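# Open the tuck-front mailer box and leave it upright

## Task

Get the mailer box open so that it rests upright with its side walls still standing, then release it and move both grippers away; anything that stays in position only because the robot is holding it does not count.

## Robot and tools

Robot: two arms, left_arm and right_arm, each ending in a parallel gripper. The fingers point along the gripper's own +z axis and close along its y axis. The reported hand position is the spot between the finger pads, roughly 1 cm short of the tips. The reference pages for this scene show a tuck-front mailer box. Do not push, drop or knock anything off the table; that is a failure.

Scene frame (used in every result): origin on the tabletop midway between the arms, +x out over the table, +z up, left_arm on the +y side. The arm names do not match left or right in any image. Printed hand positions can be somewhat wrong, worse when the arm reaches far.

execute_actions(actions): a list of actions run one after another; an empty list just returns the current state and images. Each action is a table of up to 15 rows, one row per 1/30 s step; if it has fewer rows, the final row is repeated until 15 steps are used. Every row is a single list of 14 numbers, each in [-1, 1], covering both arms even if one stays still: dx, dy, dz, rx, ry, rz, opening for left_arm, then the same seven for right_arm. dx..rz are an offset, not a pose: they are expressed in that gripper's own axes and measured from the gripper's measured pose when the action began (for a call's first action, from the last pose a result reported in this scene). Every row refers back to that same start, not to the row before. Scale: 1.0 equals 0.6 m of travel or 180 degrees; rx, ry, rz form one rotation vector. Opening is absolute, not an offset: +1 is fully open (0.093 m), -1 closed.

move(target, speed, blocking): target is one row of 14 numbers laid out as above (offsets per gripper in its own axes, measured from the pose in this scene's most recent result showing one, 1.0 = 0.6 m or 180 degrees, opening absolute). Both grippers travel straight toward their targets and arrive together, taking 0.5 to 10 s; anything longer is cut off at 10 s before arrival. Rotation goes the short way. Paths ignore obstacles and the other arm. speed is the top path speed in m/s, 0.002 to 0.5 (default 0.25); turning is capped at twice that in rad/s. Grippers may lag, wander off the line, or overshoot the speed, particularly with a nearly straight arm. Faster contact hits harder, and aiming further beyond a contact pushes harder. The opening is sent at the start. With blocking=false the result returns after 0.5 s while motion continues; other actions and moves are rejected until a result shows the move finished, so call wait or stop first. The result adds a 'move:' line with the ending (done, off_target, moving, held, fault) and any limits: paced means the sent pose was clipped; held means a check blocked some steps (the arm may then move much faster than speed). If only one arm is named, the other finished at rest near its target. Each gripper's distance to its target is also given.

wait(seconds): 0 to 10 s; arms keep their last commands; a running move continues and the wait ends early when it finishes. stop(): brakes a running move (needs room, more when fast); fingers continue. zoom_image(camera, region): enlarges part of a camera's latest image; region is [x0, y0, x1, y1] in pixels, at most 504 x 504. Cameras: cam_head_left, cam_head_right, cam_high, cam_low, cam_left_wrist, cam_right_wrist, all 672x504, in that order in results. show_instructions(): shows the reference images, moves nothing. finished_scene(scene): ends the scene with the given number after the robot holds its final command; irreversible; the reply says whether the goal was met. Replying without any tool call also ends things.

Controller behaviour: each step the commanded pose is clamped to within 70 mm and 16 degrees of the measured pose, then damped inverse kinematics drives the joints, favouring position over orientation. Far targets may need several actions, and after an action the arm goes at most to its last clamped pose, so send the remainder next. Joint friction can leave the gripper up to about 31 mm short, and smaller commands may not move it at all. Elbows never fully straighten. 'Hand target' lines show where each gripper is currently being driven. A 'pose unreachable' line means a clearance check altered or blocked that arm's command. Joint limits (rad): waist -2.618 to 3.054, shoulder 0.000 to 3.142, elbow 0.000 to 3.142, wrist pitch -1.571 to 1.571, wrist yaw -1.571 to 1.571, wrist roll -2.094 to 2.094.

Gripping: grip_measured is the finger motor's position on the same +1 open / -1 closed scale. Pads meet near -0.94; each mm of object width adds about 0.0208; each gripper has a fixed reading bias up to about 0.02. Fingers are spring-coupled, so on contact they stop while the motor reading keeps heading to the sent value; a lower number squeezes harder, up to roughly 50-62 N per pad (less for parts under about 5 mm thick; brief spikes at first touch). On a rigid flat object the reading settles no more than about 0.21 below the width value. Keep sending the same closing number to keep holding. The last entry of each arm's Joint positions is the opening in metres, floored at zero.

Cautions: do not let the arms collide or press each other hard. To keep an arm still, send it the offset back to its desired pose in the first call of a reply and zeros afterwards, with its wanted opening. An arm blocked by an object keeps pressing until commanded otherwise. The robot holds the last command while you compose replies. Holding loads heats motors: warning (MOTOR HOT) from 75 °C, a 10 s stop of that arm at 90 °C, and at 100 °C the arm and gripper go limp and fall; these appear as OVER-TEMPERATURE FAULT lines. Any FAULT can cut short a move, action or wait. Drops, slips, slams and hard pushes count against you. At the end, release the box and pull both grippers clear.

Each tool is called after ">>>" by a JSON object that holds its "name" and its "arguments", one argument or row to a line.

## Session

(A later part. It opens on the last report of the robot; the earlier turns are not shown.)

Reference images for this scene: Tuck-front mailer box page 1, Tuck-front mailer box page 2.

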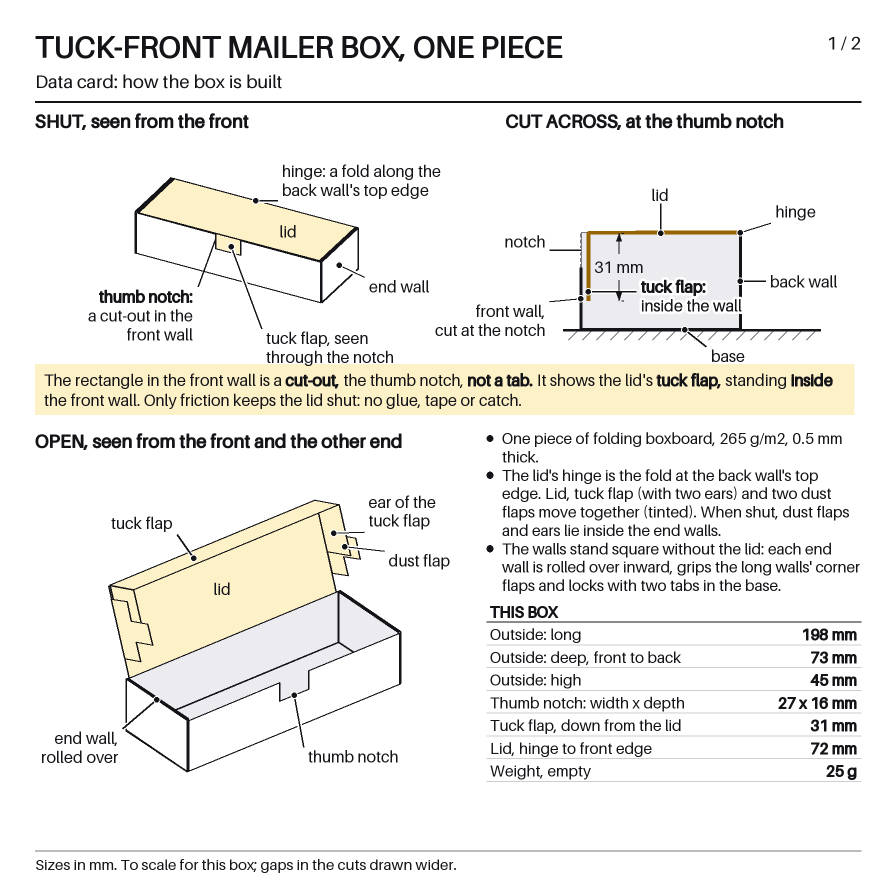

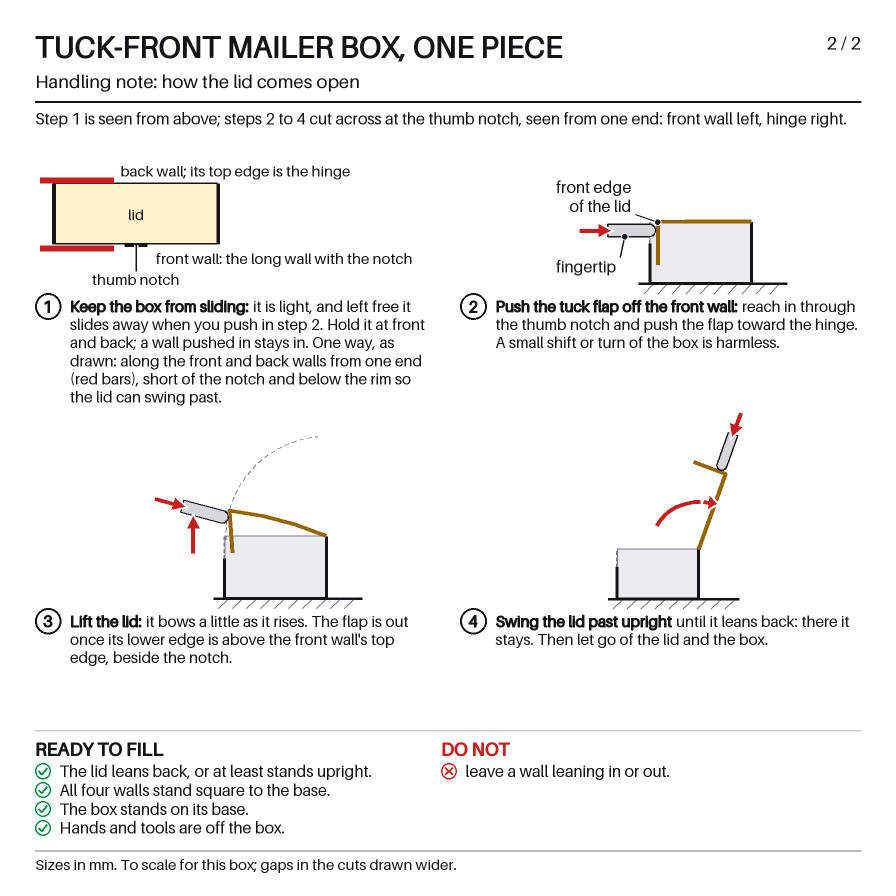

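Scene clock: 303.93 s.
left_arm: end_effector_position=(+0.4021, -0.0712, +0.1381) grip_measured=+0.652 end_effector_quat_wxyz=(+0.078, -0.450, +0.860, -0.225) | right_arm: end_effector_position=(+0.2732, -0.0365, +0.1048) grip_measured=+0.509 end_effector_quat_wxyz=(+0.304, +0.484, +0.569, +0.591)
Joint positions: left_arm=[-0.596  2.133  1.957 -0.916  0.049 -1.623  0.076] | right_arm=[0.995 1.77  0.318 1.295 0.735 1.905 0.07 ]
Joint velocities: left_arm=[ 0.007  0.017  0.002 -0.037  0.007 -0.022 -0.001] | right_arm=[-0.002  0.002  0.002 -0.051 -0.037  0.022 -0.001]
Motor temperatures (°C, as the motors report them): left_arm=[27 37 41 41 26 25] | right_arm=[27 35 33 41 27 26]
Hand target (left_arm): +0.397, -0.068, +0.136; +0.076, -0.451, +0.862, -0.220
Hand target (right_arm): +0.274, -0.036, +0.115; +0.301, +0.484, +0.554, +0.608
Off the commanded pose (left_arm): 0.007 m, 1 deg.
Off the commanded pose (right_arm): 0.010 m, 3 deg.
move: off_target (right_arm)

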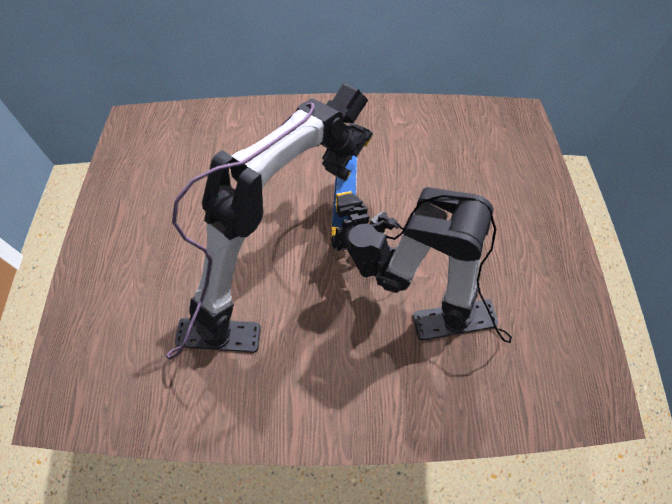

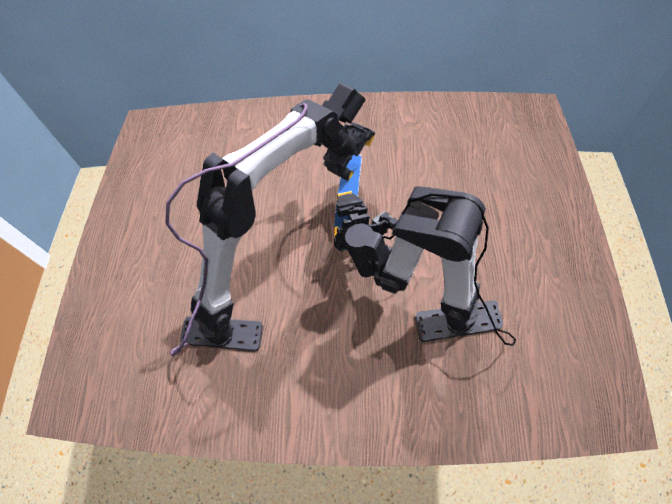

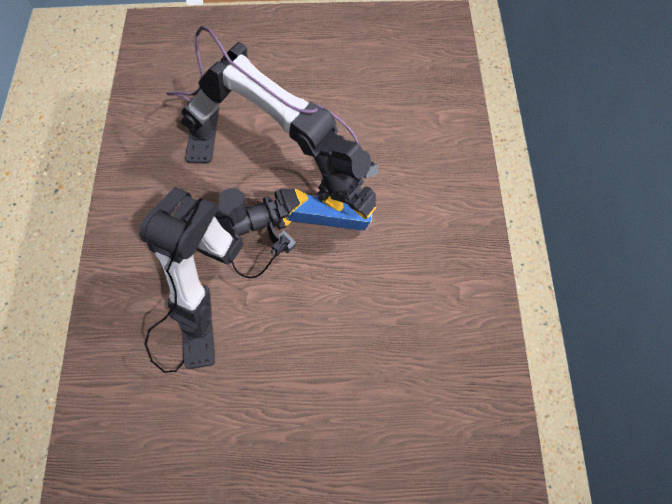

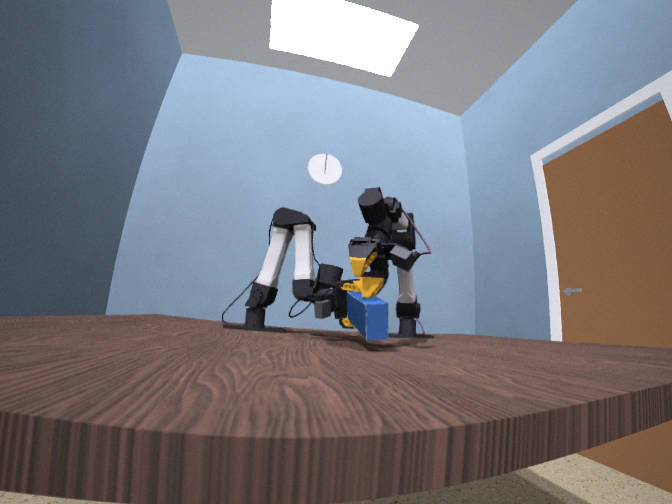

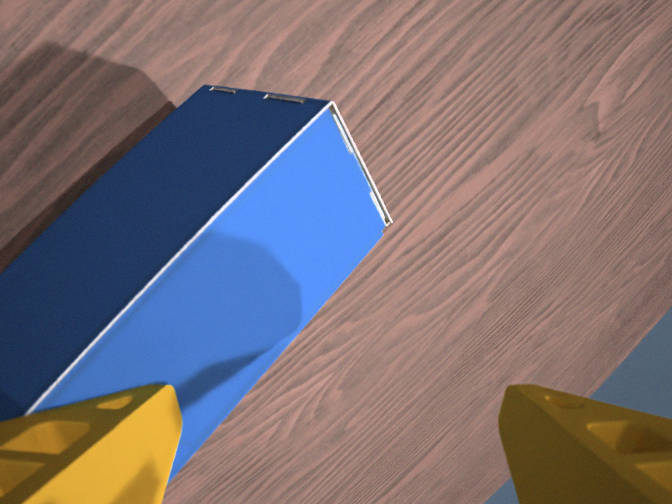

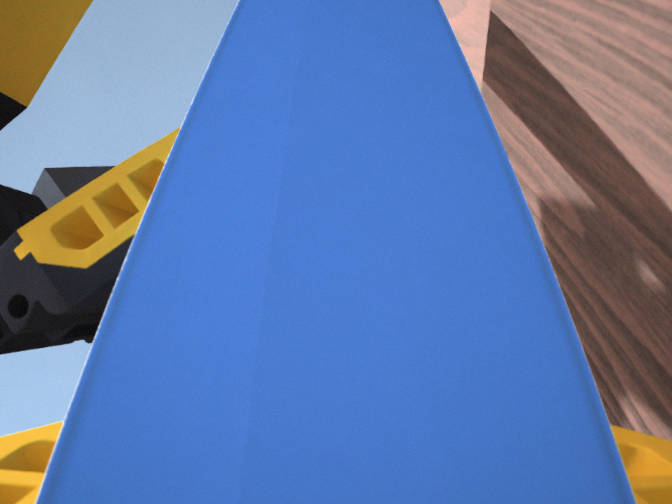

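>>> {"name": "move", "arguments": {
  "target": [0.055,-0.004,0.02,0,0,0,0.65,0,0.016,0,0,0,0,0.5],
  "speed": 0.012
}}

Scene clock: 308.97 s.
left_arm: end_effector_position=(+0.3866, -0.0930, +0.1388) grip_measured=+0.652 end_effector_quat_wxyz=(+0.082, -0.451, +0.860, -0.227) | right_arm: end_effector_position=(+0.2719, -0.0376, +0.1048) grip_measured=+0.509 end_effector_quat_wxyz=(+0.306, +0.482, +0.580, +0.581)
Joint positions: left_arm=[-0.657  2.133  1.956 -0.907  0.016 -1.678  0.076] | right_arm=[0.995 1.728 0.318 1.223 0.73  1.905 0.07 ]
Joint velocities: left_arm=[-0.007  0.002  0.002 -0.051  0.037 -0.066  0.   ] | right_arm=[-0.002 -0.007 -0.012 -0.037  0.066 -0.11   0.001]
Motor temperatures (°C, as the motors report them): left_arm=[27 38 41 41 26 25] | right_arm=[27 35 33 41 27 26]
Hand target (left_arm): +0.388, -0.102, +0.131; +0.079, -0.450, +0.860, -0.225
Hand target (right_arm): +0.275, -0.038, +0.114; +0.305, +0.484, +0.569, +0.591
Off the commanded pose (left_arm): 0.013 m, 0 deg.
Off the commanded pose (right_arm): 0.010 m, 2 deg.
move: off_target (left_arm)

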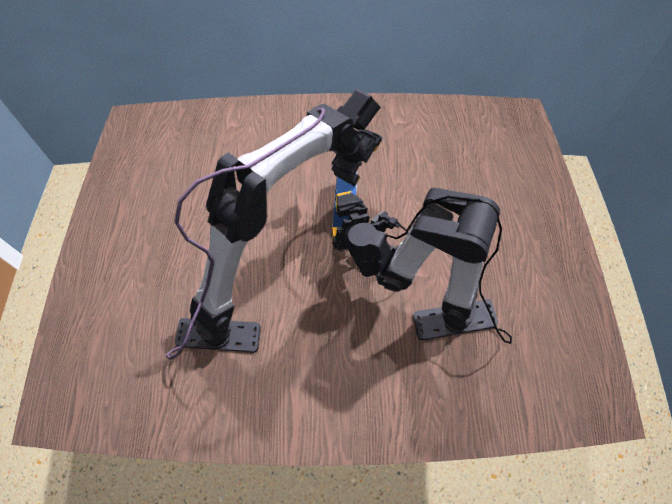

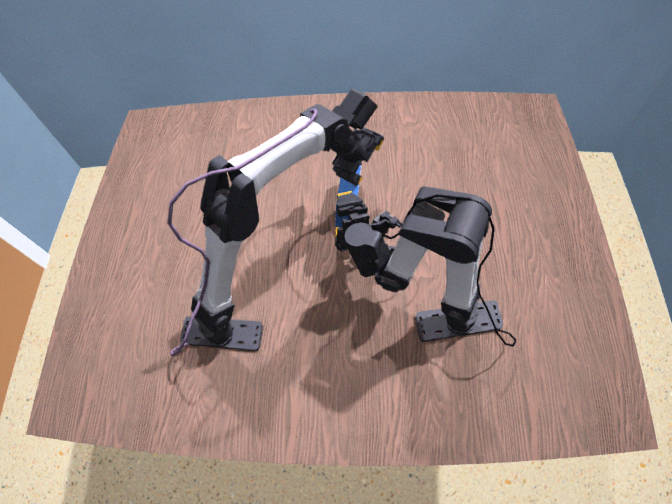

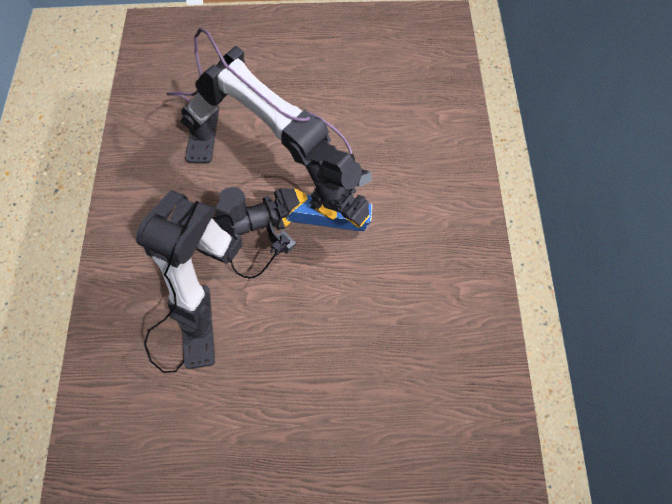

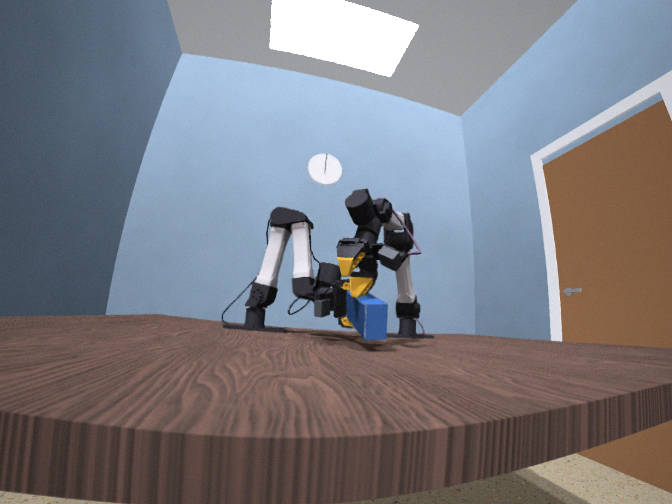

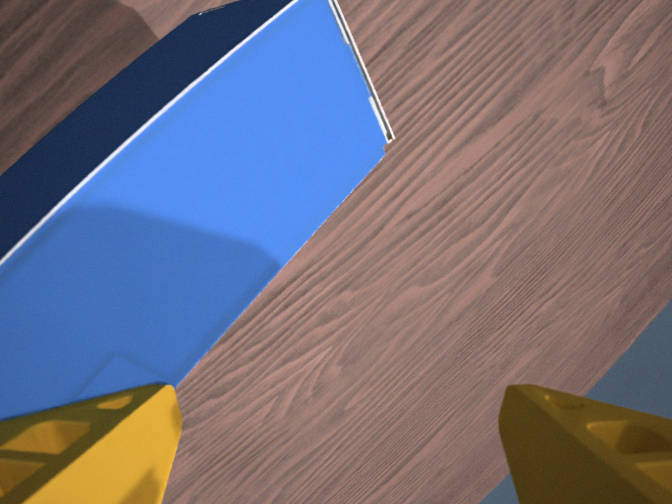

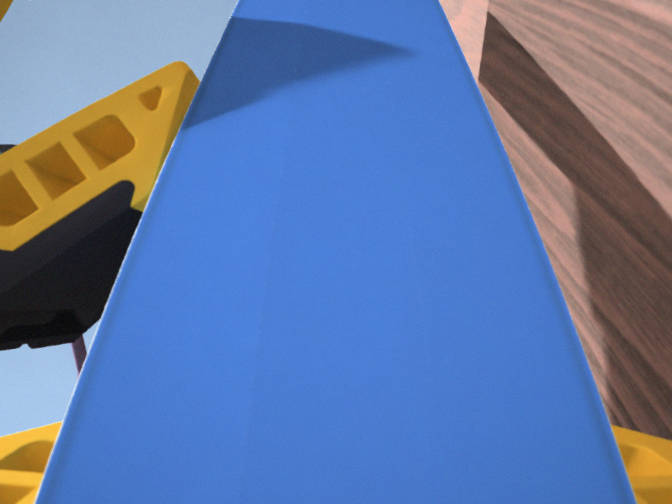

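>>> {"name": "move", "arguments": {
  "target": [0.03,-0.01,-0.06,0,0,0,1,0,0,0,0,0,0,0.5],
  "speed": 0.06
}}

>>> {"name": "move", "arguments": {
  "target": [0.023,0.008,0,-0.153,0.053,0.3,1,0,0,0,0,0,0,0.5],
  "speed": 0.15
}}

Scene clock: 317.50 s.
left_arm: end_effector_position=(+0.3699, -0.0949, +0.1520) grip_measured=+0.995 end_effector_quat_wxyz=(+0.074, -0.453, +0.864, -0.207) | right_arm: end_effector_position=(+0.2709, -0.0371, +0.1007) grip_measured=+0.509 end_effector_quat_wxyz=(+0.304, +0.481, +0.588, +0.575)
Joint positions: left_arm=[-0.685  2.133  2.028 -1.022  0.005 -1.702  0.093] | right_arm=[0.996 1.728 0.318 1.203 0.723 1.907 0.07 ]
Joint velocities: left_arm=[-0.007  0.007 -0.002 -0.11  -0.051 -0.066 -0.001] | right_arm=[ 0.007  0.012 -0.012  0.007  0.007 -0.007 -0.001]
Motor temperatures (°C, as the motors report them): left_arm=[27 39 42 40 26 25] | right_arm=[27 36 33 42 27 26]
Hand target (left_arm): +0.368, -0.099, +0.174; +0.082, -0.450, +0.859, -0.227
Hand target (right_arm): +0.272, -0.038, +0.105; +0.306, +0.482, +0.581, +0.580
Off the commanded pose (left_arm): 0.023 m, 3 deg.
Off the commanded pose (right_arm): 0.004 m, 1 deg.
move: off_target (left_arm)

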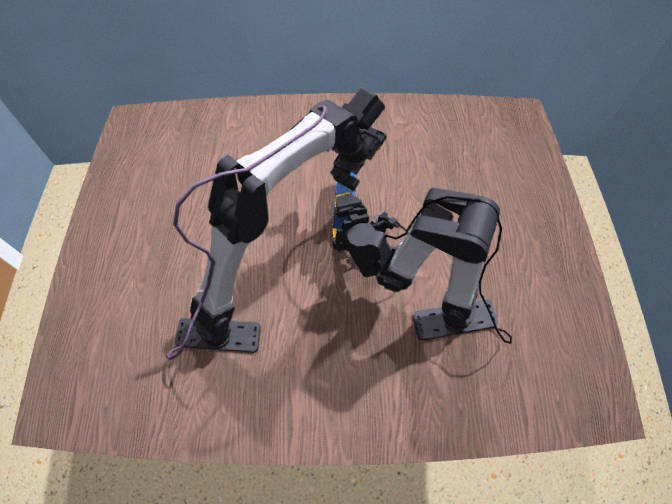

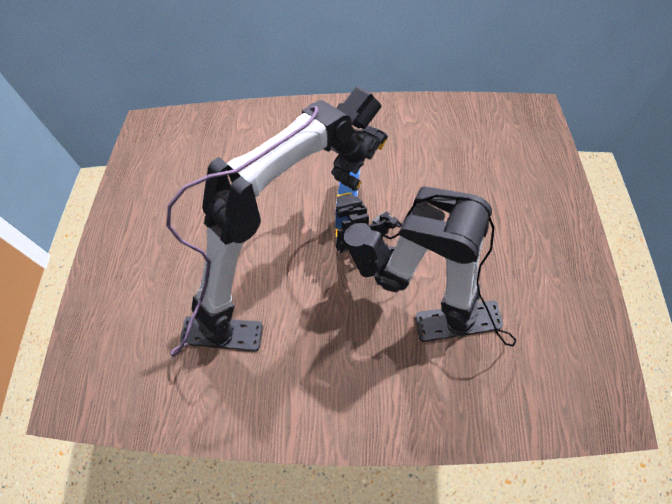

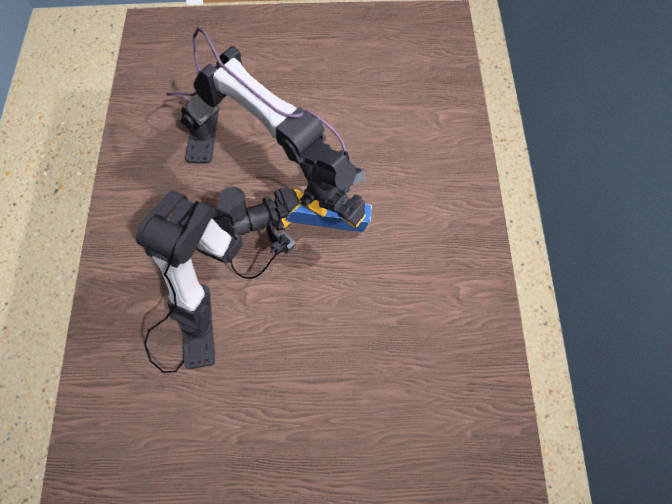

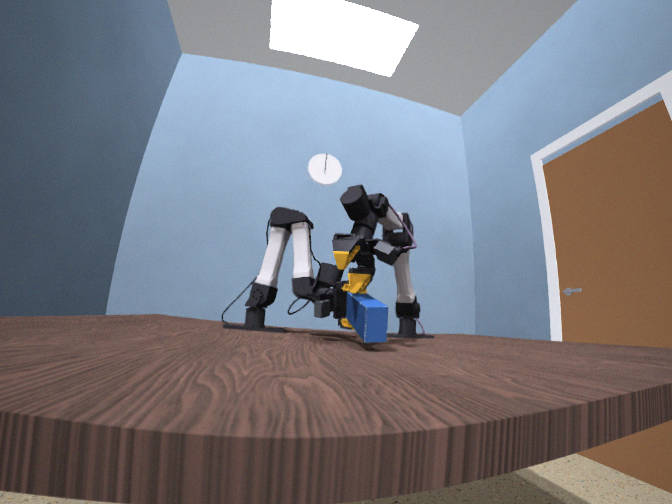

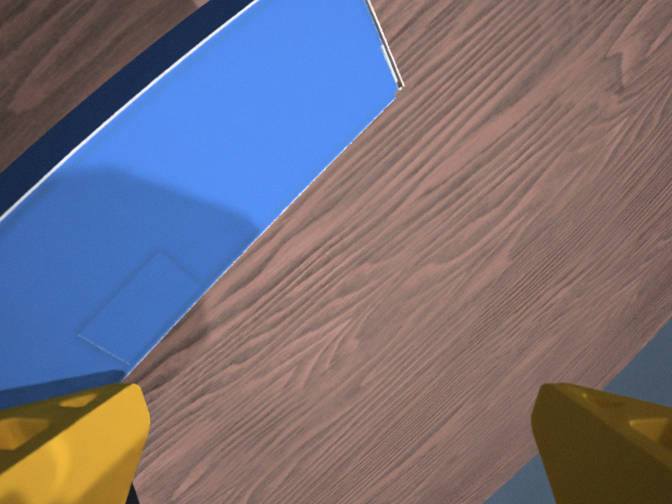

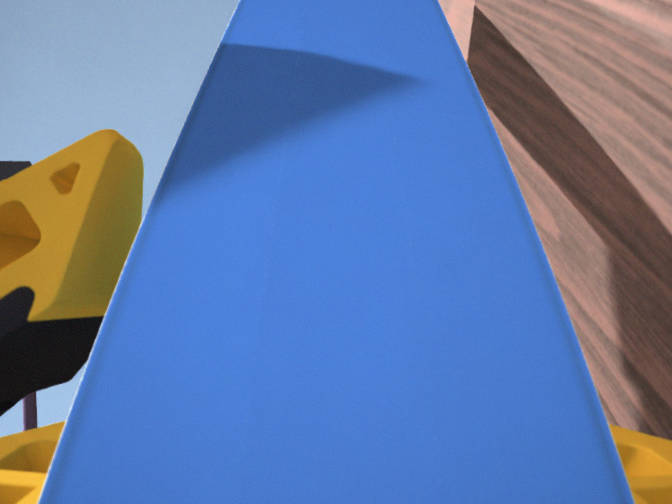

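Scene clock: 321.57 s.
left_arm: end_effector_position=(+0.3612, -0.1001, +0.1549) grip_measured=+0.995 end_effector_quat_wxyz=(+0.088, -0.012, +0.992, -0.084) | right_arm: end_effector_position=(+0.2709, -0.0371, +0.1007) grip_measured=+0.509 end_effector_quat_wxyz=(+0.304, +0.481, +0.588, +0.575)
Joint positions: left_arm=[-0.706  2.48   2.712 -1.558 -0.001 -0.782  0.093] | right_arm=[0.996 1.728 0.318 1.203 0.723 1.907 0.07 ]
Joint velocities: left_arm=[-0.007 -0.012 -0.002  0.022 -0.007  0.037 -0.001] | right_arm=[ 0.007 -0.002 -0.002 -0.022  0.037 -0.037 -0.   ]
Motor temperatures (°C, as the motors report them): left_arm=[27 39 42 40 26 25] | right_arm=[27 36 33 41 27 26]
Hand target (left_arm): +0.359, -0.104, +0.151; +0.088, -0.002, +0.993, -0.079
Hand target (right_arm): +0.271, -0.037, +0.101; +0.304, +0.481, +0.588, +0.575
Off the commanded pose (left_arm): 0.006 m, 17 deg; orientation clipped at the last step of the last action.
Off the commanded pose (right_arm): 0.000 m, 0 deg.
joint sent to its limit (left arm) — the command would take joint 4 (wrist pitch) past its lower limit, so that joint was sent only as far as its limit.
move: off_target (left_arm); limits=paced

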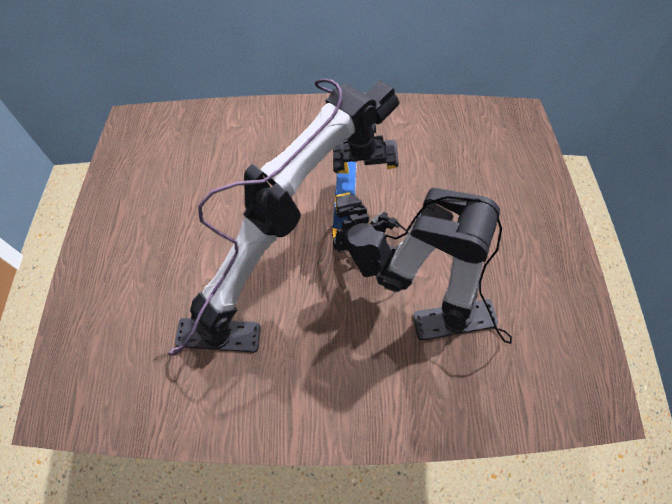

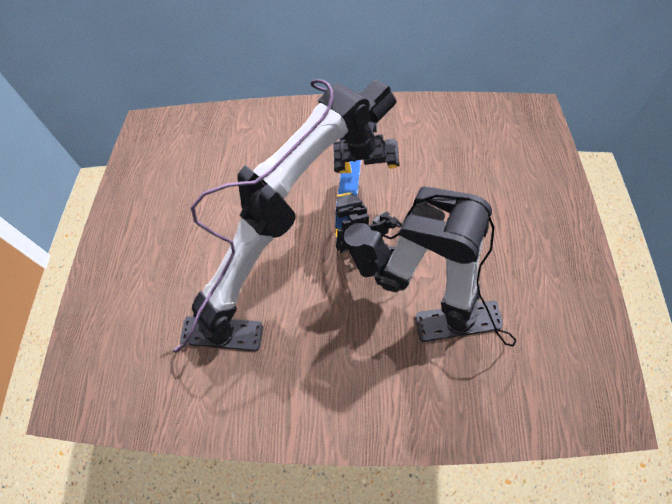

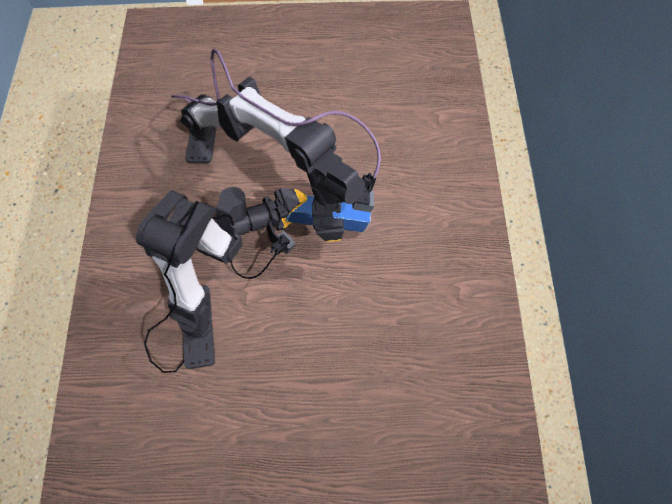

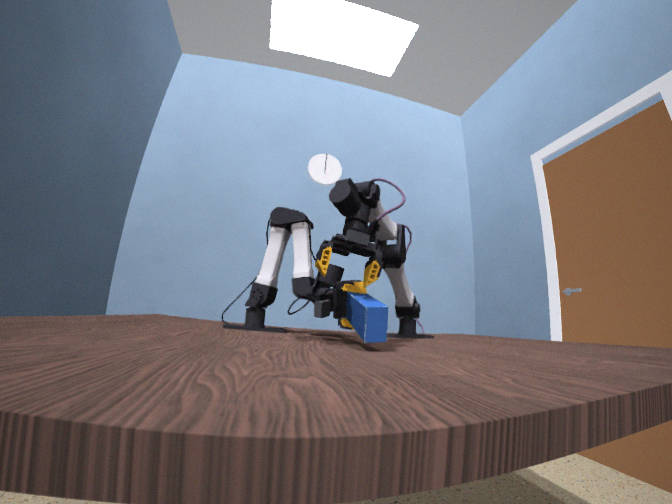

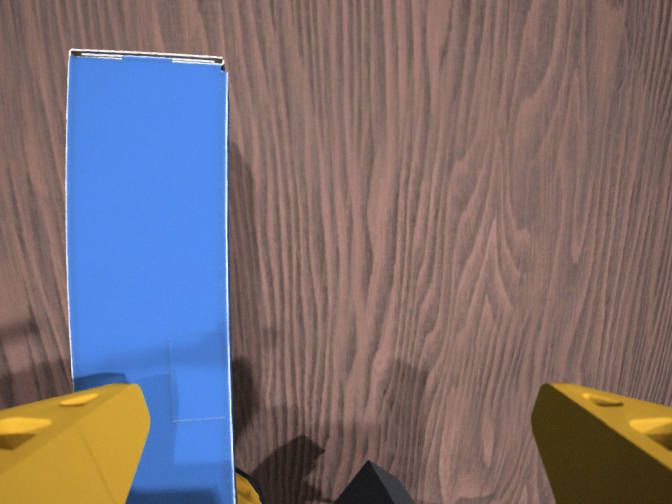

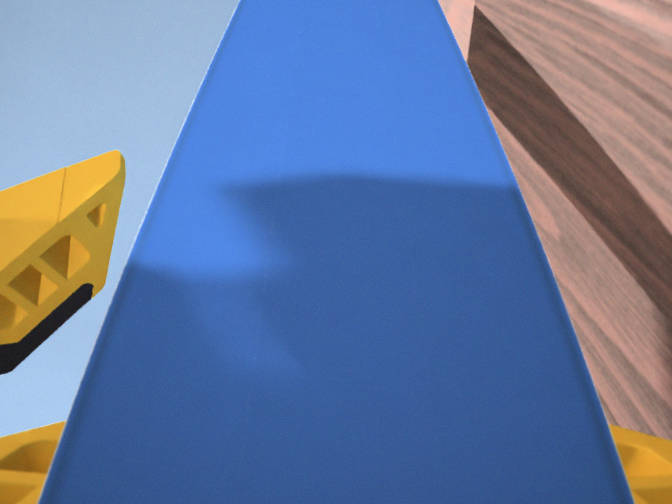

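>>> {"name": "move", "arguments": {
  "target": [0,-0.02,0.03,0,0,0,1,0,0,0,0,0,0,0.5],
  "speed": 0.015
}}

Scene clock: 325.60 s.
left_arm: end_effector_position=(+0.3650, -0.1096, +0.1438) grip_measured=+0.995 end_effector_quat_wxyz=(+0.089, -0.013, +0.992, -0.086) | right_arm: end_effector_position=(+0.2709, -0.0371, +0.1007) grip_measured=+0.509 end_effector_quat_wxyz=(+0.304, +0.481, +0.588, +0.575)
Joint positions: left_arm=[-0.715  2.532  2.761 -1.552 -0.002 -0.791  0.093] | right_arm=[0.996 1.728 0.318 1.203 0.723 1.907 0.07 ]
Joint velocities: left_arm=[ 0.002  0.022 -0.002  0.066 -0.022 -0.007 -0.   ] | right_arm=[ 0.007  0.002 -0.012  0.022 -0.007 -0.022  0.   ]
Motor temperatures (°C, as the motors report them): left_arm=[27 40 42 39 26 25] | right_arm=[27 36 33 41 27 26]
Hand target (left_arm): +0.364, -0.115, +0.139; +0.089, -0.012, +0.992, -0.086
Hand target (right_arm): +0.271, -0.037, +0.101; +0.304, +0.481, +0.588, +0.575
Off the commanded pose (left_arm): 0.007 m, 0 deg.
Off the commanded pose (right_arm): 0.000 m, 0 deg.
move: done

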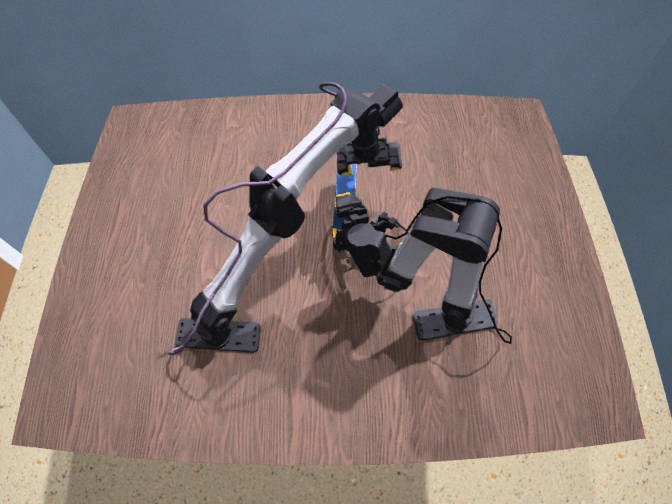

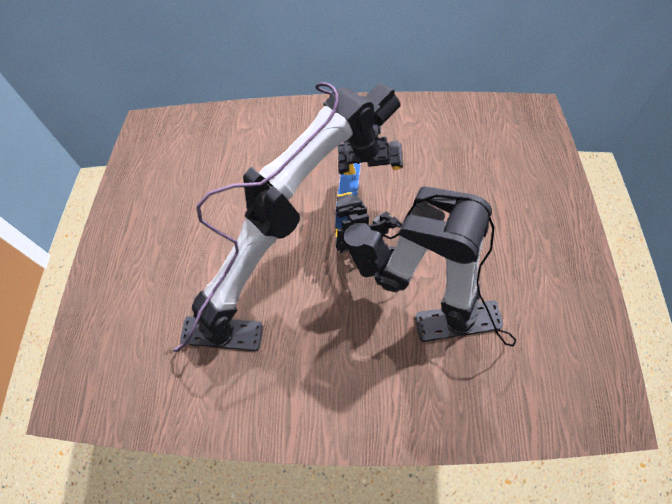

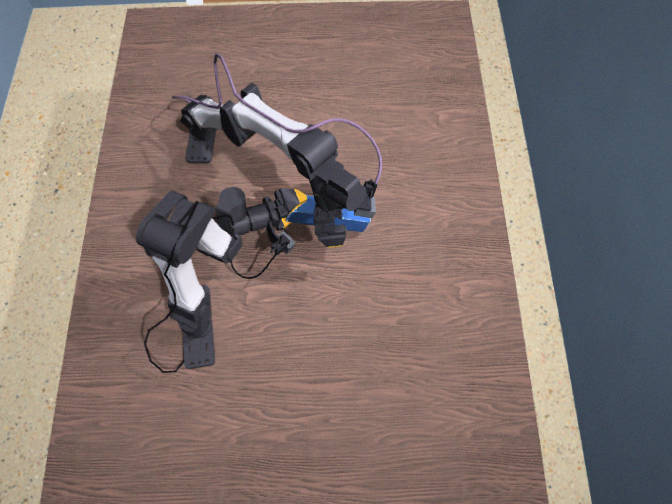

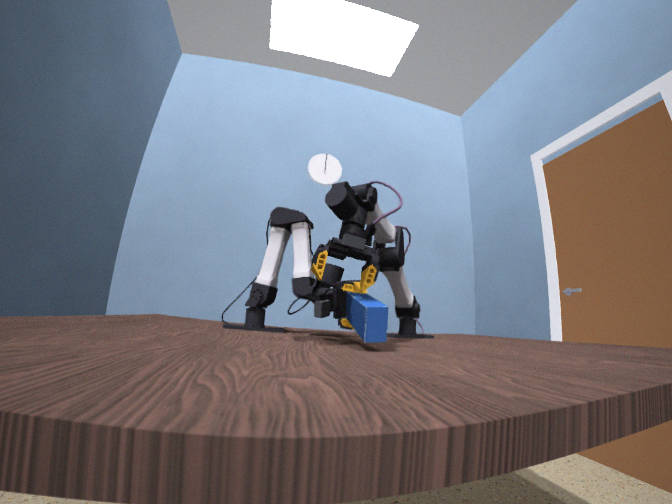

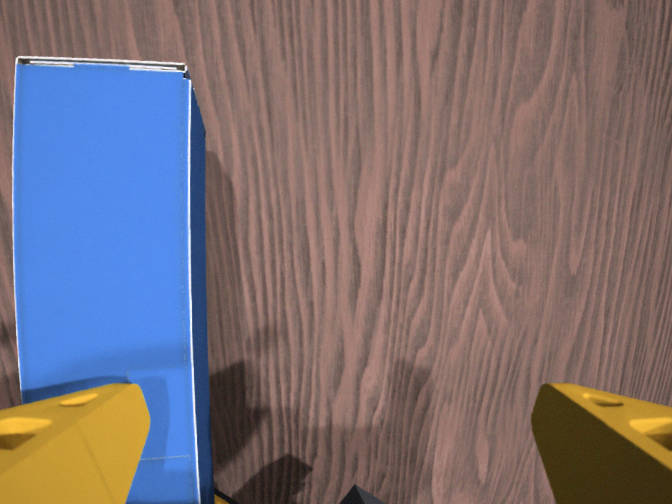

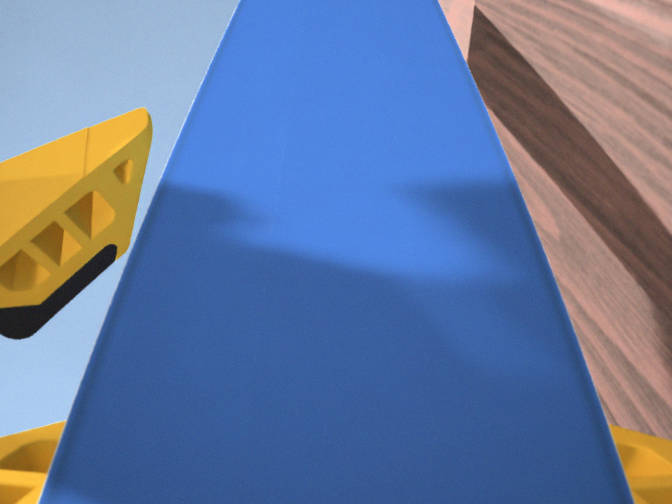

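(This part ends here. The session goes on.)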